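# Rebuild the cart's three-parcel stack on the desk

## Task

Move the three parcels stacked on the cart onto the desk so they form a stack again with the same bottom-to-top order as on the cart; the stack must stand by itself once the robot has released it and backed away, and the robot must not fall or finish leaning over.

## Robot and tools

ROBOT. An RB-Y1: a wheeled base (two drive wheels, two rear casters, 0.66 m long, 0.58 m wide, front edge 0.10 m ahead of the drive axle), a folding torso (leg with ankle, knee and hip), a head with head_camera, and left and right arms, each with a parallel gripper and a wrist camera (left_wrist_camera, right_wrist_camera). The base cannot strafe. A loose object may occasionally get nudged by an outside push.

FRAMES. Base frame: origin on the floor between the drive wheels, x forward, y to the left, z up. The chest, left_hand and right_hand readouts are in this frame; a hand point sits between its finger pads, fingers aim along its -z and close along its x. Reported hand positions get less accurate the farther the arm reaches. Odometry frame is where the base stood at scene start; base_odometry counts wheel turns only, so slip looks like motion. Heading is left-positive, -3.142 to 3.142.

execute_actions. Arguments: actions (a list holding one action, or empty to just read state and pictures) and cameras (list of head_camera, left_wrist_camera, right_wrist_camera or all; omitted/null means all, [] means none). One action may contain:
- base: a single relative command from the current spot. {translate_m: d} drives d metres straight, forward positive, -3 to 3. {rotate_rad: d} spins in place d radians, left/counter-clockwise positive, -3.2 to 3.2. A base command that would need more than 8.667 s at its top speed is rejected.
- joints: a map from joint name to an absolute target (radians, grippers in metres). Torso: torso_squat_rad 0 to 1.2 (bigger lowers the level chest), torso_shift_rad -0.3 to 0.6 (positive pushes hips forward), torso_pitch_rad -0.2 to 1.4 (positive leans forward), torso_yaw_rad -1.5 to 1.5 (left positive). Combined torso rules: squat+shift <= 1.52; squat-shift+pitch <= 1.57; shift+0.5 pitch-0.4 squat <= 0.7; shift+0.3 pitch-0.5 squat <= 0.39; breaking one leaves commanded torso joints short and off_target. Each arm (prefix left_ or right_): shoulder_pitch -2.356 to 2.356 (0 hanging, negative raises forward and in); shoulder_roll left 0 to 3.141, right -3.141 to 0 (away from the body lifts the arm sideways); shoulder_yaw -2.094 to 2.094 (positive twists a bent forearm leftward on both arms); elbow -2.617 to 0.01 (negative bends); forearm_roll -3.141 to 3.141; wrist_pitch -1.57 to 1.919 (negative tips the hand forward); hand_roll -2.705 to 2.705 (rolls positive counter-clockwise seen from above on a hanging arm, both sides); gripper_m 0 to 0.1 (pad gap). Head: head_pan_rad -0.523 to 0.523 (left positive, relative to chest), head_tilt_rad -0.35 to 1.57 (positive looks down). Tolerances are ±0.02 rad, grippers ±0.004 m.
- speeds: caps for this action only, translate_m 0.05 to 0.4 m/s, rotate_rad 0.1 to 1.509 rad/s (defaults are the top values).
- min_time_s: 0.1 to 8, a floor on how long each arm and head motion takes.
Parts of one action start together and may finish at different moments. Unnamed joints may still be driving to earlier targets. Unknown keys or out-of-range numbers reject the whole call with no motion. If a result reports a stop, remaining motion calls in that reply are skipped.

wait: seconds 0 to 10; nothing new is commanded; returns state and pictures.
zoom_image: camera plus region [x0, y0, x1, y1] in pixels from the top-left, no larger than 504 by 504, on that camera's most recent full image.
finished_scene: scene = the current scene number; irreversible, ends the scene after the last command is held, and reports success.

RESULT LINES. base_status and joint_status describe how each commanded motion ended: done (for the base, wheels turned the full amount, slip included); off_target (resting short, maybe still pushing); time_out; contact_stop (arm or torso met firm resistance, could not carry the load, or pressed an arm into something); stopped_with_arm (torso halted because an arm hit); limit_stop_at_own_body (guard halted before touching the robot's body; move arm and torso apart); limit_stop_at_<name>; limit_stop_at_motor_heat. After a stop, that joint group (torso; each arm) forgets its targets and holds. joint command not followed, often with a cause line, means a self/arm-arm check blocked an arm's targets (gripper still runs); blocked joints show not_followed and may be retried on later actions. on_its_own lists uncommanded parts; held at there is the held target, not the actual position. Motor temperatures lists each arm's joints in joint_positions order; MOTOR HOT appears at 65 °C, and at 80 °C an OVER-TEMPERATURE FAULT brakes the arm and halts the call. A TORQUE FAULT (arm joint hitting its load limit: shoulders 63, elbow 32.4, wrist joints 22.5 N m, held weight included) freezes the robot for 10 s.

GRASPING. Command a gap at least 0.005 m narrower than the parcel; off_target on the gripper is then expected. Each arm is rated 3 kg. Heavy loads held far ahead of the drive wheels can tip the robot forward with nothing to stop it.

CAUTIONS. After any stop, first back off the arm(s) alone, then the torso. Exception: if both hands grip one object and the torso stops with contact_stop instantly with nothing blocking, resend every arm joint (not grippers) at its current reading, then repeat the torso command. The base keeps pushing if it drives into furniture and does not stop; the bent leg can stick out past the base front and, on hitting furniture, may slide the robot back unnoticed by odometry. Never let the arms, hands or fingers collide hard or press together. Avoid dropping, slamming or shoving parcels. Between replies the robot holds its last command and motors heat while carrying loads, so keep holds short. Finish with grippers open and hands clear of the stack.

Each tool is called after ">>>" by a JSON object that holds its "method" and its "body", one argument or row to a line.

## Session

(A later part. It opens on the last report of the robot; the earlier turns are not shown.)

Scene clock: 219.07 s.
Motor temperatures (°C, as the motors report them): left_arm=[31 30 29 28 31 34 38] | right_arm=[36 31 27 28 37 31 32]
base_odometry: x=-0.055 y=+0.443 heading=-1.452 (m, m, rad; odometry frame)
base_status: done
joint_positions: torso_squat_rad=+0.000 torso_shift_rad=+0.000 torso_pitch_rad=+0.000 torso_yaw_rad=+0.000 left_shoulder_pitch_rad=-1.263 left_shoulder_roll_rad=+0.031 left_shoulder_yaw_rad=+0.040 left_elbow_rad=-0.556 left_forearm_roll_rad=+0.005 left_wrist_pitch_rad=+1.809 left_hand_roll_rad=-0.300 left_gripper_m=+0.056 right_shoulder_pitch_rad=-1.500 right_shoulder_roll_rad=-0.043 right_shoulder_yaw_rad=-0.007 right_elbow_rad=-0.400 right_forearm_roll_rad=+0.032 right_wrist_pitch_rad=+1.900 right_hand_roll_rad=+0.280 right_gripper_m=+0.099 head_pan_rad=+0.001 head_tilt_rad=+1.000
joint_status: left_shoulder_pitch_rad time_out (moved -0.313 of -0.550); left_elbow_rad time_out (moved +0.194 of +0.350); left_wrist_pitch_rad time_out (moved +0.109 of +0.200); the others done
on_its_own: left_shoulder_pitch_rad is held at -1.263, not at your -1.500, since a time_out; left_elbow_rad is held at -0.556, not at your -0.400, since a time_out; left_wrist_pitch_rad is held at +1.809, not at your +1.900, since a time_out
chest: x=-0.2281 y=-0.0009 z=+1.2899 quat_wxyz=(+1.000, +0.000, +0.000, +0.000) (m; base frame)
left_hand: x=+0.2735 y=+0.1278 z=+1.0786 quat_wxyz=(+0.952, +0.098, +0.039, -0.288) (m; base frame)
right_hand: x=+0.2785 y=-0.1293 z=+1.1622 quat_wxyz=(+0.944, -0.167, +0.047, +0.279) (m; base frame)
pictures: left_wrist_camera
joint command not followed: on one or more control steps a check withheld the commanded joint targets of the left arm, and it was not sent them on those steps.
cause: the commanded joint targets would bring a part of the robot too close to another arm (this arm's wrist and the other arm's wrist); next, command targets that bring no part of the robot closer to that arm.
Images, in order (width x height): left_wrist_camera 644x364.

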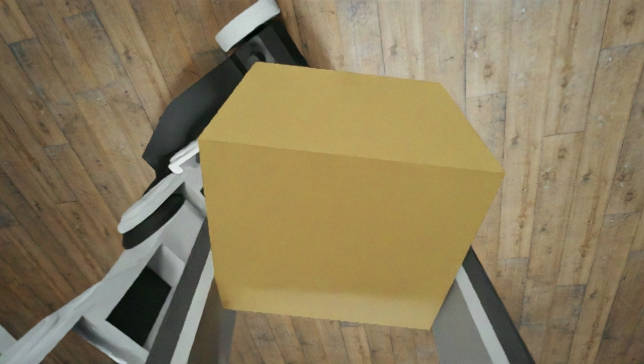

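Drop the right arm out of the way.

>>> {"method": "execute_actions", "body": {
  "actions": [
    {"base":{"rotate_rad":-1.79},"joints":{"right_shoulder_pitch_rad":0,"right_elbow_rad":-0.24,"right_wrist_pitch_rad":0,"head_tilt_rad":0.9},"speeds":{"rotate_rad":0.8}}
  ],
  "cameras": []
}}

>>> {"method": "execute_actions", "body": {
  "actions": [
    {"base":{"translate_m":1.99},"joints":{"left_shoulder_pitch_rad":-1.5,"left_elbow_rad":-0.4,"left_wrist_pitch_rad":1.9}}
  ],
  "cameras": ["head_camera"]
}}

Scene clock: 224.67 s.
Motor temperatures (°C, as the motors report them): left_arm=[31 30 29 28 31 34 38] | right_arm=[35 31 27 28 37 31 32]
base_odometry: x=-0.055 y=+0.443 heading=+3.042 (m, m, rad; odometry frame)
base_status: done
joint_positions: torso_squat_rad=+0.000 torso_shift_rad=+0.000 torso_pitch_rad=+0.000 torso_yaw_rad=+0.000 left_shoulder_pitch_rad=-1.263 left_shoulder_roll_rad=+0.031 left_shoulder_yaw_rad=+0.040 left_elbow_rad=-0.556 left_forearm_roll_rad=+0.005 left_wrist_pitch_rad=+1.809 left_hand_roll_rad=-0.300 left_gripper_m=+0.056 right_shoulder_pitch_rad=+0.000 right_shoulder_roll_rad=-0.043 right_shoulder_yaw_rad=-0.007 right_elbow_rad=-0.240 right_forearm_roll_rad=+0.032 right_wrist_pitch_rad=+0.000 right_hand_roll_rad=+0.280 right_gripper_m=+0.099 head_pan_rad=+0.001 head_tilt_rad=+0.900
joint_status: all done
on_its_own: left_shoulder_pitch_rad is held at -1.263, not at your -1.500, since a time_out; left_elbow_rad is held at -0.556, not at your -0.400, since a time_out; left_wrist_pitch_rad is held at +1.809, not at your +1.900, since a time_out
chest: x=-0.2281 y=-0.0009 z=+1.2899 quat_wxyz=(+1.000, +0.000, +0.000, +0.000) (m; base frame)
left_hand: x=+0.2735 y=+0.1278 z=+1.0786 quat_wxyz=(+0.952, +0.098, +0.039, -0.288) (m; base frame)
right_hand: x=-0.1117 y=-0.2536 z=+0.6145 quat_wxyz=(+0.981, -0.040, -0.115, +0.153) (m; base frame)
pictures: none
No camera images: the call's "cameras" was empty. Leave "cameras" out to get every camera's image.

Scene clock: 231.20 s.
Motor temperatures (°C, as the motors report them): left_arm=[31 30 29 28 31 34 38] | right_arm=[35 31 27 28 37 31 32]
base_odometry: x=-2.035 y=+0.642 heading=+3.041 (m, m, rad; odometry frame)
base_status: done
joint_positions: torso_squat_rad=+0.000 torso_shift_rad=+0.000 torso_pitch_rad=+0.000 torso_yaw_rad=+0.000 left_shoulder_pitch_rad=-1.500 left_shoulder_roll_rad=+0.031 left_shoulder_yaw_rad=+0.040 left_elbow_rad=-0.400 left_forearm_roll_rad=+0.005 left_wrist_pitch_rad=+1.900 left_hand_roll_rad=-0.300 left_gripper_m=+0.056 right_shoulder_pitch_rad=+0.000 right_shoulder_roll_rad=-0.043 right_shoulder_yaw_rad=-0.007 right_elbow_rad=-0.240 right_forearm_roll_rad=+0.032 right_wrist_pitch_rad=+0.000 right_hand_roll_rad=+0.280 right_gripper_m=+0.099 head_pan_rad=+0.001 head_tilt_rad=+0.900
joint_status: all done
chest: x=-0.2279 y=-0.0009 z=+1.2899 quat_wxyz=(+1.000, +0.000, +0.000, +0.000) (m; base frame)
left_hand: x=+0.2729 y=+0.1112 z=+1.1564 quat_wxyz=(+0.944, +0.133, +0.052, -0.298) (m; base frame)
right_hand: x=-0.1114 y=-0.2535 z=+0.6145 quat_wxyz=(+0.981, -0.040, -0.115, +0.153) (m; base frame)
pictures: head_camera
Images, in order (width x height): head_camera 896x504.

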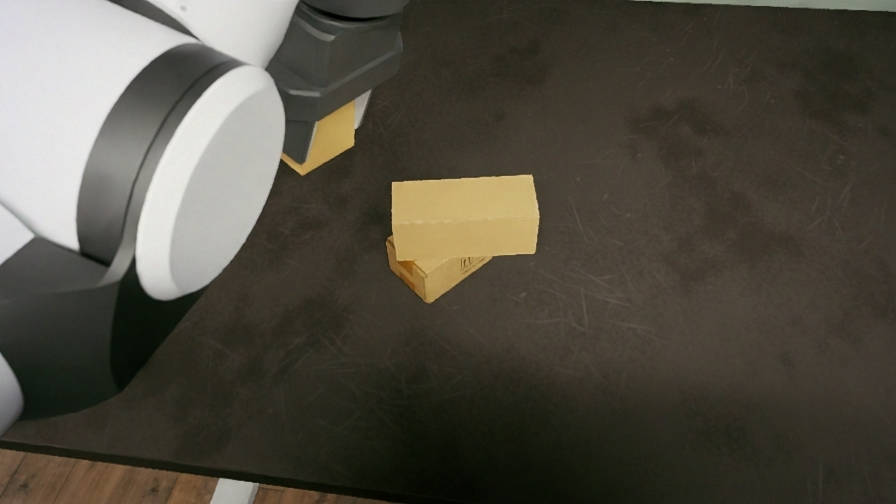

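>>> {"method": "execute_actions", "body": {
  "actions": [
    {"joints":{"torso_yaw_rad":-0.18,"left_hand_roll_rad":0.5}}
  ],
  "cameras": ["head_camera","left_wrist_camera"]
}}

Scene clock: 233.33 s.
Motor temperatures (°C, as the motors report them): left_arm=[31 30 29 28 31 34 38] | right_arm=[35 31 27 28 37 31 32]
base_odometry: x=-2.035 y=+0.642 heading=+3.041 (m, m, rad; odometry frame)
base_status: not commanded
joint_positions: torso_squat_rad=+0.000 torso_shift_rad=+0.000 torso_pitch_rad=+0.000 torso_yaw_rad=-0.180 left_shoulder_pitch_rad=-1.500 left_shoulder_roll_rad=+0.031 left_shoulder_yaw_rad=+0.040 left_elbow_rad=-0.400 left_forearm_roll_rad=+0.005 left_wrist_pitch_rad=+1.900 left_hand_roll_rad=+0.500 left_gripper_m=+0.056 right_shoulder_pitch_rad=+0.000 right_shoulder_roll_rad=-0.043 right_shoulder_yaw_rad=-0.007 right_elbow_rad=-0.240 right_forearm_roll_rad=+0.032 right_wrist_pitch_rad=+0.000 right_hand_roll_rad=+0.280 right_gripper_m=+0.099 head_pan_rad=+0.001 head_tilt_rad=+0.900
joint_status: all done
chest: x=-0.2279 y=-0.0009 z=+1.2899 quat_wxyz=(+0.996, +0.000, +0.000, -0.090) (m; base frame)
left_hand: x=+0.2848 y=+0.0197 z=+1.1563 quat_wxyz=(+0.990, +0.142, -0.017, +0.004) (m; base frame)
right_hand: x=-0.1587 y=-0.2703 z=+0.6145 quat_wxyz=(+0.991, -0.050, -0.111, +0.064) (m; base frame)
pictures: head_camera, left_wrist_camera
Images, in order (width x height): head_camera 896x504, left_wrist_camera 644x364.

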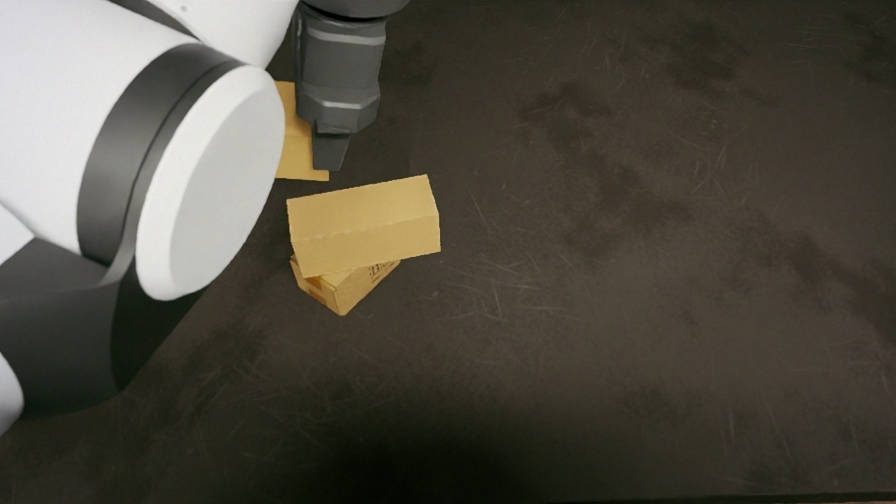

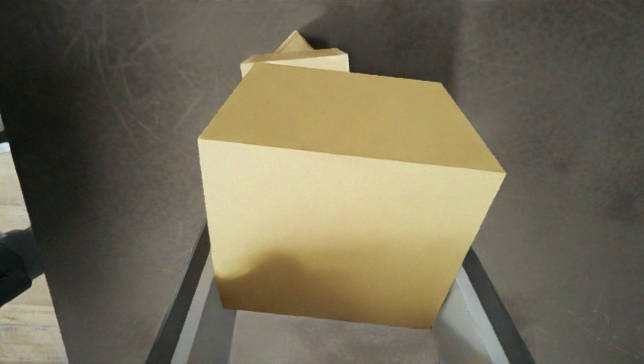

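>>> {"method": "execute_actions", "body": {
  "actions": [
    {"joints":{"torso_yaw_rad":-0.27,"torso_squat_rad":0.3}}
  ],
  "cameras": ["head_camera"]
}}

Scene clock: 236.07 s.
Motor temperatures (°C, as the motors report them): left_arm=[31 30 29 28 31 34 38] | right_arm=[35 31 27 28 37 31 32]
base_odometry: x=-2.035 y=+0.642 heading=+3.041 (m, m, rad; odometry frame)
base_status: not commanded
joint_positions: torso_squat_rad=+0.300 torso_shift_rad=+0.000 torso_pitch_rad=+0.000 torso_yaw_rad=-0.270 left_shoulder_pitch_rad=-1.500 left_shoulder_roll_rad=+0.031 left_shoulder_yaw_rad=+0.040 left_elbow_rad=-0.400 left_forearm_roll_rad=+0.005 left_wrist_pitch_rad=+1.900 left_hand_roll_rad=+0.500 left_gripper_m=+0.056 right_shoulder_pitch_rad=+0.000 right_shoulder_roll_rad=-0.043 right_shoulder_yaw_rad=-0.007 right_elbow_rad=-0.240 right_forearm_roll_rad=+0.032 right_wrist_pitch_rad=+0.000 right_hand_roll_rad=+0.280 right_gripper_m=+0.099 head_pan_rad=+0.001 head_tilt_rad=+0.900
joint_status: all done
chest: x=-0.2280 y=-0.0008 z=+1.2587 quat_wxyz=(+0.991, +0.000, +0.000, -0.135) (m; base frame)
left_hand: x=+0.2845 y=-0.0264 z=+1.1251 quat_wxyz=(+0.989, +0.141, -0.023, -0.041) (m; base frame)
right_hand: x=-0.1832 y=-0.2754 z=+0.5832 quat_wxyz=(+0.992, -0.055, -0.109, +0.020) (m; base frame)
pictures: head_camera
Images, in order (width x height): head_camera 896x504.

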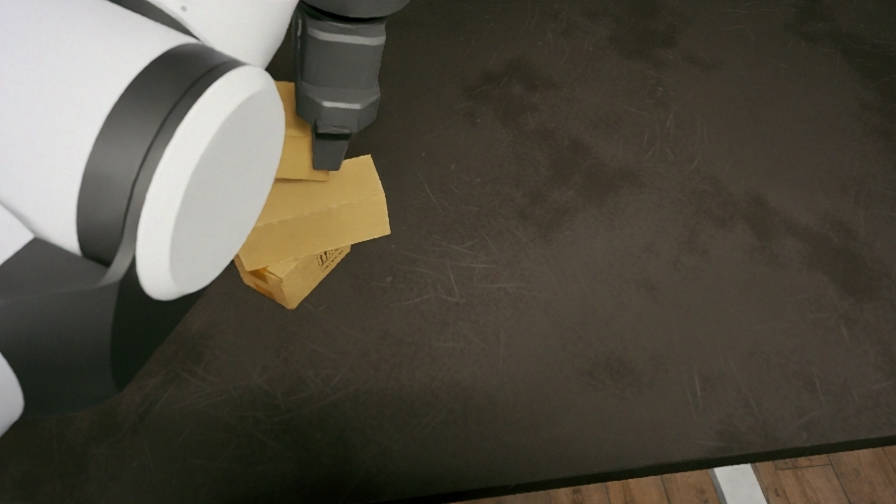

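>>> {"method": "execute_actions", "body": {
  "actions": [
    {"joints":{"torso_squat_rad":0.44}}
  ],
  "cameras": ["head_camera"]
}}

Scene clock: 241.13 s.
Motor temperatures (°C, as the motors report them): left_arm=[31 30 29 28 31 34 38] | right_arm=[35 31 27 28 37 31 32]
base_odometry: x=-2.035 y=+0.642 heading=+3.041 (m, m, rad; odometry frame)
base_status: not commanded
joint_positions: torso_squat_rad=+0.440 torso_shift_rad=+0.000 torso_pitch_rad=-0.001 torso_yaw_rad=-0.270 left_shoulder_pitch_rad=-1.503 left_shoulder_roll_rad=+0.032 left_shoulder_yaw_rad=+0.040 left_elbow_rad=-0.402 left_forearm_roll_rad=+0.004 left_wrist_pitch_rad=+1.900 left_hand_roll_rad=+0.500 left_gripper_m=+0.056 right_shoulder_pitch_rad=+0.000 right_shoulder_roll_rad=-0.043 right_shoulder_yaw_rad=-0.007 right_elbow_rad=-0.240 right_forearm_roll_rad=+0.032 right_wrist_pitch_rad=+0.000 right_hand_roll_rad=+0.280 right_gripper_m=+0.099 head_pan_rad=+0.001 head_tilt_rad=+0.900
joint_status: all done
chest: x=-0.2287 y=-0.0008 z=+1.2232 quat_wxyz=(+0.991, +0.000, -0.001, -0.135) (m; base frame)
left_hand: x=+0.2847 y=-0.0273 z=+1.0925 quat_wxyz=(+0.989, +0.140, -0.027, -0.041) (m; base frame)
right_hand: x=-0.1831 y=-0.2754 z=+0.5478 quat_wxyz=(+0.992, -0.055, -0.109, +0.020) (m; base frame)
pictures: head_camera
Images, in order (width x height): head_camera 896x504.

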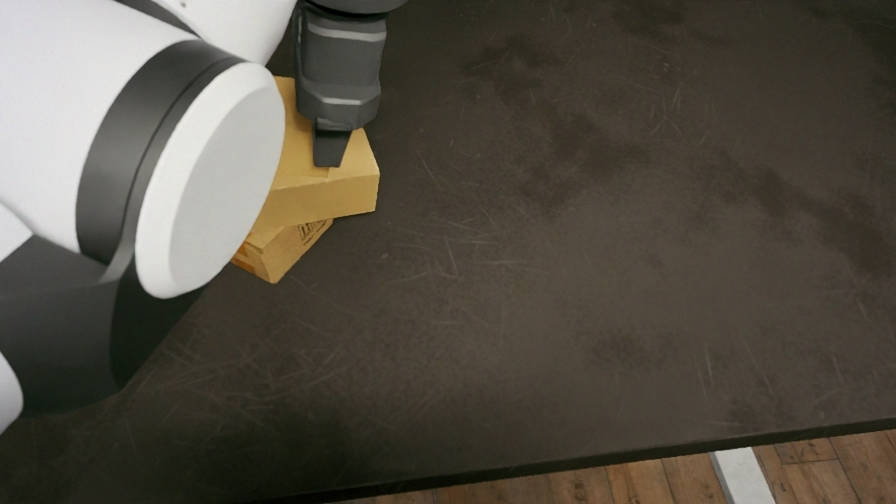

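>>> {"method": "execute_actions", "body": {
  "actions": [
    {"joints":{"left_gripper_m":0.099}}
  ],
  "cameras": []
}}

>>> {"method": "execute_actions", "body": {
  "actions": [
    {"joints":{"torso_squat_rad":0.0}}
  ],
  "cameras": []
}}

>>> {"method": "execute_actions", "body": {
  "actions": [
    {"joints":{"torso_yaw_rad":-0.8,"head_pan_rad":0.5}}
  ],
  "cameras": ["head_camera"]
}}

Scene clock: 244.63 s.
Motor temperatures (°C, as the motors report them): left_arm=[31 30 29 28 31 34 38] | right_arm=[35 31 27 28 37 31 32]
base_odometry: x=-2.035 y=+0.642 heading=+3.041 (m, m, rad; odometry frame)
base_status: not commanded
joint_positions: torso_squat_rad=+0.440 torso_shift_rad=+0.000 torso_pitch_rad=+0.000 torso_yaw_rad=-0.270 left_shoulder_pitch_rad=-1.500 left_shoulder_roll_rad=+0.032 left_shoulder_yaw_rad=+0.040 left_elbow_rad=-0.400 left_forearm_roll_rad=+0.004 left_wrist_pitch_rad=+1.900 left_hand_roll_rad=+0.500 left_gripper_m=+0.099 right_shoulder_pitch_rad=+0.000 right_shoulder_roll_rad=-0.043 right_shoulder_yaw_rad=-0.007 right_elbow_rad=-0.240 right_forearm_roll_rad=+0.032 right_wrist_pitch_rad=+0.000 right_hand_roll_rad=+0.280 right_gripper_m=+0.099 head_pan_rad=+0.001 head_tilt_rad=+0.900
joint_status: all done
chest: x=-0.2281 y=-0.0008 z=+1.2232 quat_wxyz=(+0.991, +0.000, +0.000, -0.135) (m; base frame)
left_hand: x=+0.2846 y=-0.0264 z=+1.0901 quat_wxyz=(+0.989, +0.141, -0.024, -0.041) (m; base frame)
right_hand: x=-0.1832 y=-0.2754 z=+0.5478 quat_wxyz=(+0.992, -0.055, -0.109, +0.020) (m; base frame)
pictures: none
No camera images: the call's "cameras" was empty. Leave "cameras" out to get every camera's image.

Scene clock: 246.87 s.
Motor temperatures (°C, as the motors report them): left_arm=[31 30 29 28 31 34 38] | right_arm=[35 31 27 28 37 31 32]
base_odometry: x=-2.035 y=+0.642 heading=+3.041 (m, m, rad; odometry frame)
base_status: not commanded
joint_positions: torso_squat_rad=+0.000 torso_shift_rad=+0.000 torso_pitch_rad=+0.000 torso_yaw_rad=-0.270 left_shoulder_pitch_rad=-1.500 left_shoulder_roll_rad=+0.032 left_shoulder_yaw_rad=+0.040 left_elbow_rad=-0.400 left_forearm_roll_rad=+0.004 left_wrist_pitch_rad=+1.900 left_hand_roll_rad=+0.500 left_gripper_m=+0.099 right_shoulder_pitch_rad=+0.000 right_shoulder_roll_rad=-0.043 right_shoulder_yaw_rad=-0.007 right_elbow_rad=-0.240 right_forearm_roll_rad=+0.032 right_wrist_pitch_rad=+0.000 right_hand_roll_rad=+0.280 right_gripper_m=+0.099 head_pan_rad=+0.001 head_tilt_rad=+0.900
joint_status: all done
chest: x=-0.2278 y=-0.0009 z=+1.2899 quat_wxyz=(+0.991, +0.000, +0.000, -0.135) (m; base frame)
left_hand: x=+0.2848 y=-0.0264 z=+1.1564 quat_wxyz=(+0.989, +0.141, -0.024, -0.041) (m; base frame)
right_hand: x=-0.1833 y=-0.2755 z=+0.6145 quat_wxyz=(+0.992, -0.055, -0.108, +0.020) (m; base frame)
pictures: none
No camera images: the call's "cameras" was empty. Leave "cameras" out to get every camera's image.

Scene clock: 248.53 s.
Motor temperatures (°C, as the motors report them): left_arm=[31 30 29 28 31 34 38] | right_arm=[35 31 27 28 37 31 32]
base_odometry: x=-2.035 y=+0.642 heading=+3.041 (m, m, rad; odometry frame)
base_status: not commanded
joint_positions: torso_squat_rad=+0.000 torso_shift_rad=+0.000 torso_pitch_rad=+0.000 torso_yaw_rad=-0.800 left_shoulder_pitch_rad=-1.500 left_shoulder_roll_rad=+0.031 left_shoulder_yaw_rad=+0.040 left_elbow_rad=-0.400 left_forearm_roll_rad=+0.004 left_wrist_pitch_rad=+1.900 left_hand_roll_rad=+0.500 left_gripper_m=+0.099 right_shoulder_pitch_rad=+0.000 right_shoulder_roll_rad=-0.043 right_shoulder_yaw_rad=-0.007 right_elbow_rad=-0.240 right_forearm_roll_rad=+0.032 right_wrist_pitch_rad=+0.000 right_hand_roll_rad=+0.280 right_gripper_m=+0.099 head_pan_rad=+0.500 head_tilt_rad=+0.900
joint_status: all done
chest: x=-0.2279 y=-0.0009 z=+1.2899 quat_wxyz=(+0.921, +0.000, +0.000, -0.389) (m; base frame)
left_hand: x=+0.2013 y=-0.2821 z=+1.1562 quat_wxyz=(+0.944, +0.129, -0.059, -0.299) (m; base frame)
right_hand: x=-0.3285 y=-0.2603 z=+0.6145 quat_wxyz=(+0.963, -0.081, -0.090, -0.241) (m; base frame)
pictures: head_camera
Images, in order (width x height): head_camera 896x504.

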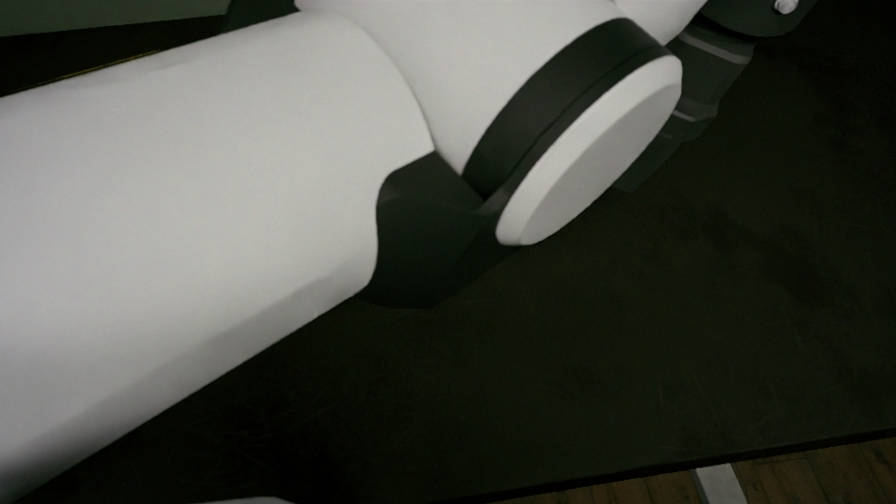

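>>> {"method": "execute_actions", "body": {
  "actions": [
    {"base":{"translate_m":-0.6}}
  ],
  "cameras": []
}}

>>> {"method": "execute_actions", "body": {
  "actions": [
    {"joints":{"torso_yaw_rad":0,"head_pan_rad":0,"head_tilt_rad":0.5,"left_shoulder_pitch_rad":0,"left_elbow_rad":-0.23,"left_wrist_pitch_rad":0,"left_hand_roll_rad":0}}
  ],
  "cameras": ["head_camera"]
}}

Scene clock: 253.07 s.
Motor temperatures (°C, as the motors report them): left_arm=[31 30 29 28 31 34 38] | right_arm=[34 31 27 27 37 31 32]
base_odometry: x=-1.438 y=+0.582 heading=+3.040 (m, m, rad; odometry frame)
base_status: done
joint_positions: torso_squat_rad=+0.000 torso_shift_rad=+0.000 torso_pitch_rad=+0.000 torso_yaw_rad=-0.800 left_shoulder_pitch_rad=-1.500 left_shoulder_roll_rad=+0.031 left_shoulder_yaw_rad=+0.040 left_elbow_rad=-0.400 left_forearm_roll_rad=+0.004 left_wrist_pitch_rad=+1.900 left_hand_roll_rad=+0.500 left_gripper_m=+0.099 right_shoulder_pitch_rad=+0.000 right_shoulder_roll_rad=-0.043 right_shoulder_yaw_rad=-0.007 right_elbow_rad=-0.240 right_forearm_roll_rad=+0.032 right_wrist_pitch_rad=+0.000 right_hand_roll_rad=+0.280 right_gripper_m=+0.099 head_pan_rad=+0.500 head_tilt_rad=+0.900
joint_status: not commanded
chest: x=-0.2280 y=-0.0009 z=+1.2899 quat_wxyz=(+0.921, +0.000, +0.000, -0.389) (m; base frame)
left_hand: x=+0.2013 y=-0.2821 z=+1.1563 quat_wxyz=(+0.944, +0.130, -0.059, -0.298) (m; base frame)
right_hand: x=-0.3285 y=-0.2603 z=+0.6145 quat_wxyz=(+0.963, -0.081, -0.090, -0.241) (m; base frame)
pictures: none
No camera images: the call's "cameras" was empty. Leave "cameras" out to get every camera's image.

Scene clock: 255.27 s.
Motor temperatures (°C, as the motors report them): left_arm=[31 30 29 28 31 34 38] | right_arm=[34 31 27 27 37 31 32]
base_odometry: x=-1.438 y=+0.582 heading=+3.040 (m, m, rad; odometry frame)
base_status: not commanded
joint_positions: torso_squat_rad=+0.000 torso_shift_rad=+0.000 torso_pitch_rad=+0.000 torso_yaw_rad=+0.000 left_shoulder_pitch_rad=+0.000 left_shoulder_roll_rad=+0.032 left_shoulder_yaw_rad=+0.040 left_elbow_rad=-0.230 left_forearm_roll_rad=+0.004 left_wrist_pitch_rad=+0.000 left_hand_roll_rad=+0.000 left_gripper_m=+0.099 right_shoulder_pitch_rad=+0.000 right_shoulder_roll_rad=-0.043 right_shoulder_yaw_rad=-0.007 right_elbow_rad=-0.240 right_forearm_roll_rad=+0.032 right_wrist_pitch_rad=+0.000 right_hand_roll_rad=+0.280 right_gripper_m=+0.099 head_pan_rad=+0.000 head_tilt_rad=+0.500
joint_status: all done
chest: x=-0.2280 y=-0.0009 z=+1.2899 quat_wxyz=(+1.000, +0.000, +0.000, +0.000) (m; base frame)
left_hand: x=-0.1167 y=+0.2481 z=+0.6138 quat_wxyz=(+0.993, +0.018, -0.115, +0.020) (m; base frame)
right_hand: x=-0.1114 y=-0.2536 z=+0.6145 quat_wxyz=(+0.981, -0.040, -0.115, +0.153) (m; base frame)
pictures: head_camera
Images, in order (width x height): head_camera 896x504.

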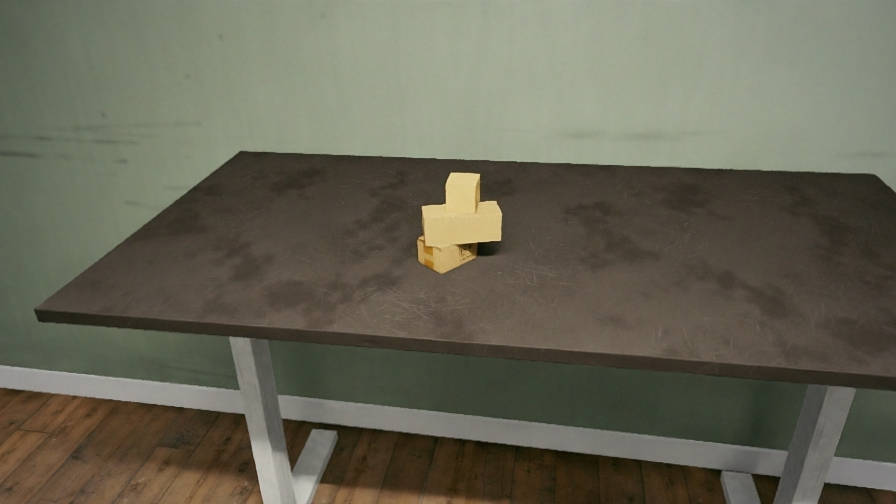

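>>> {"method": "finished_scene", "body": {
  "scene": 1
}}

The scene is finished: the task was done.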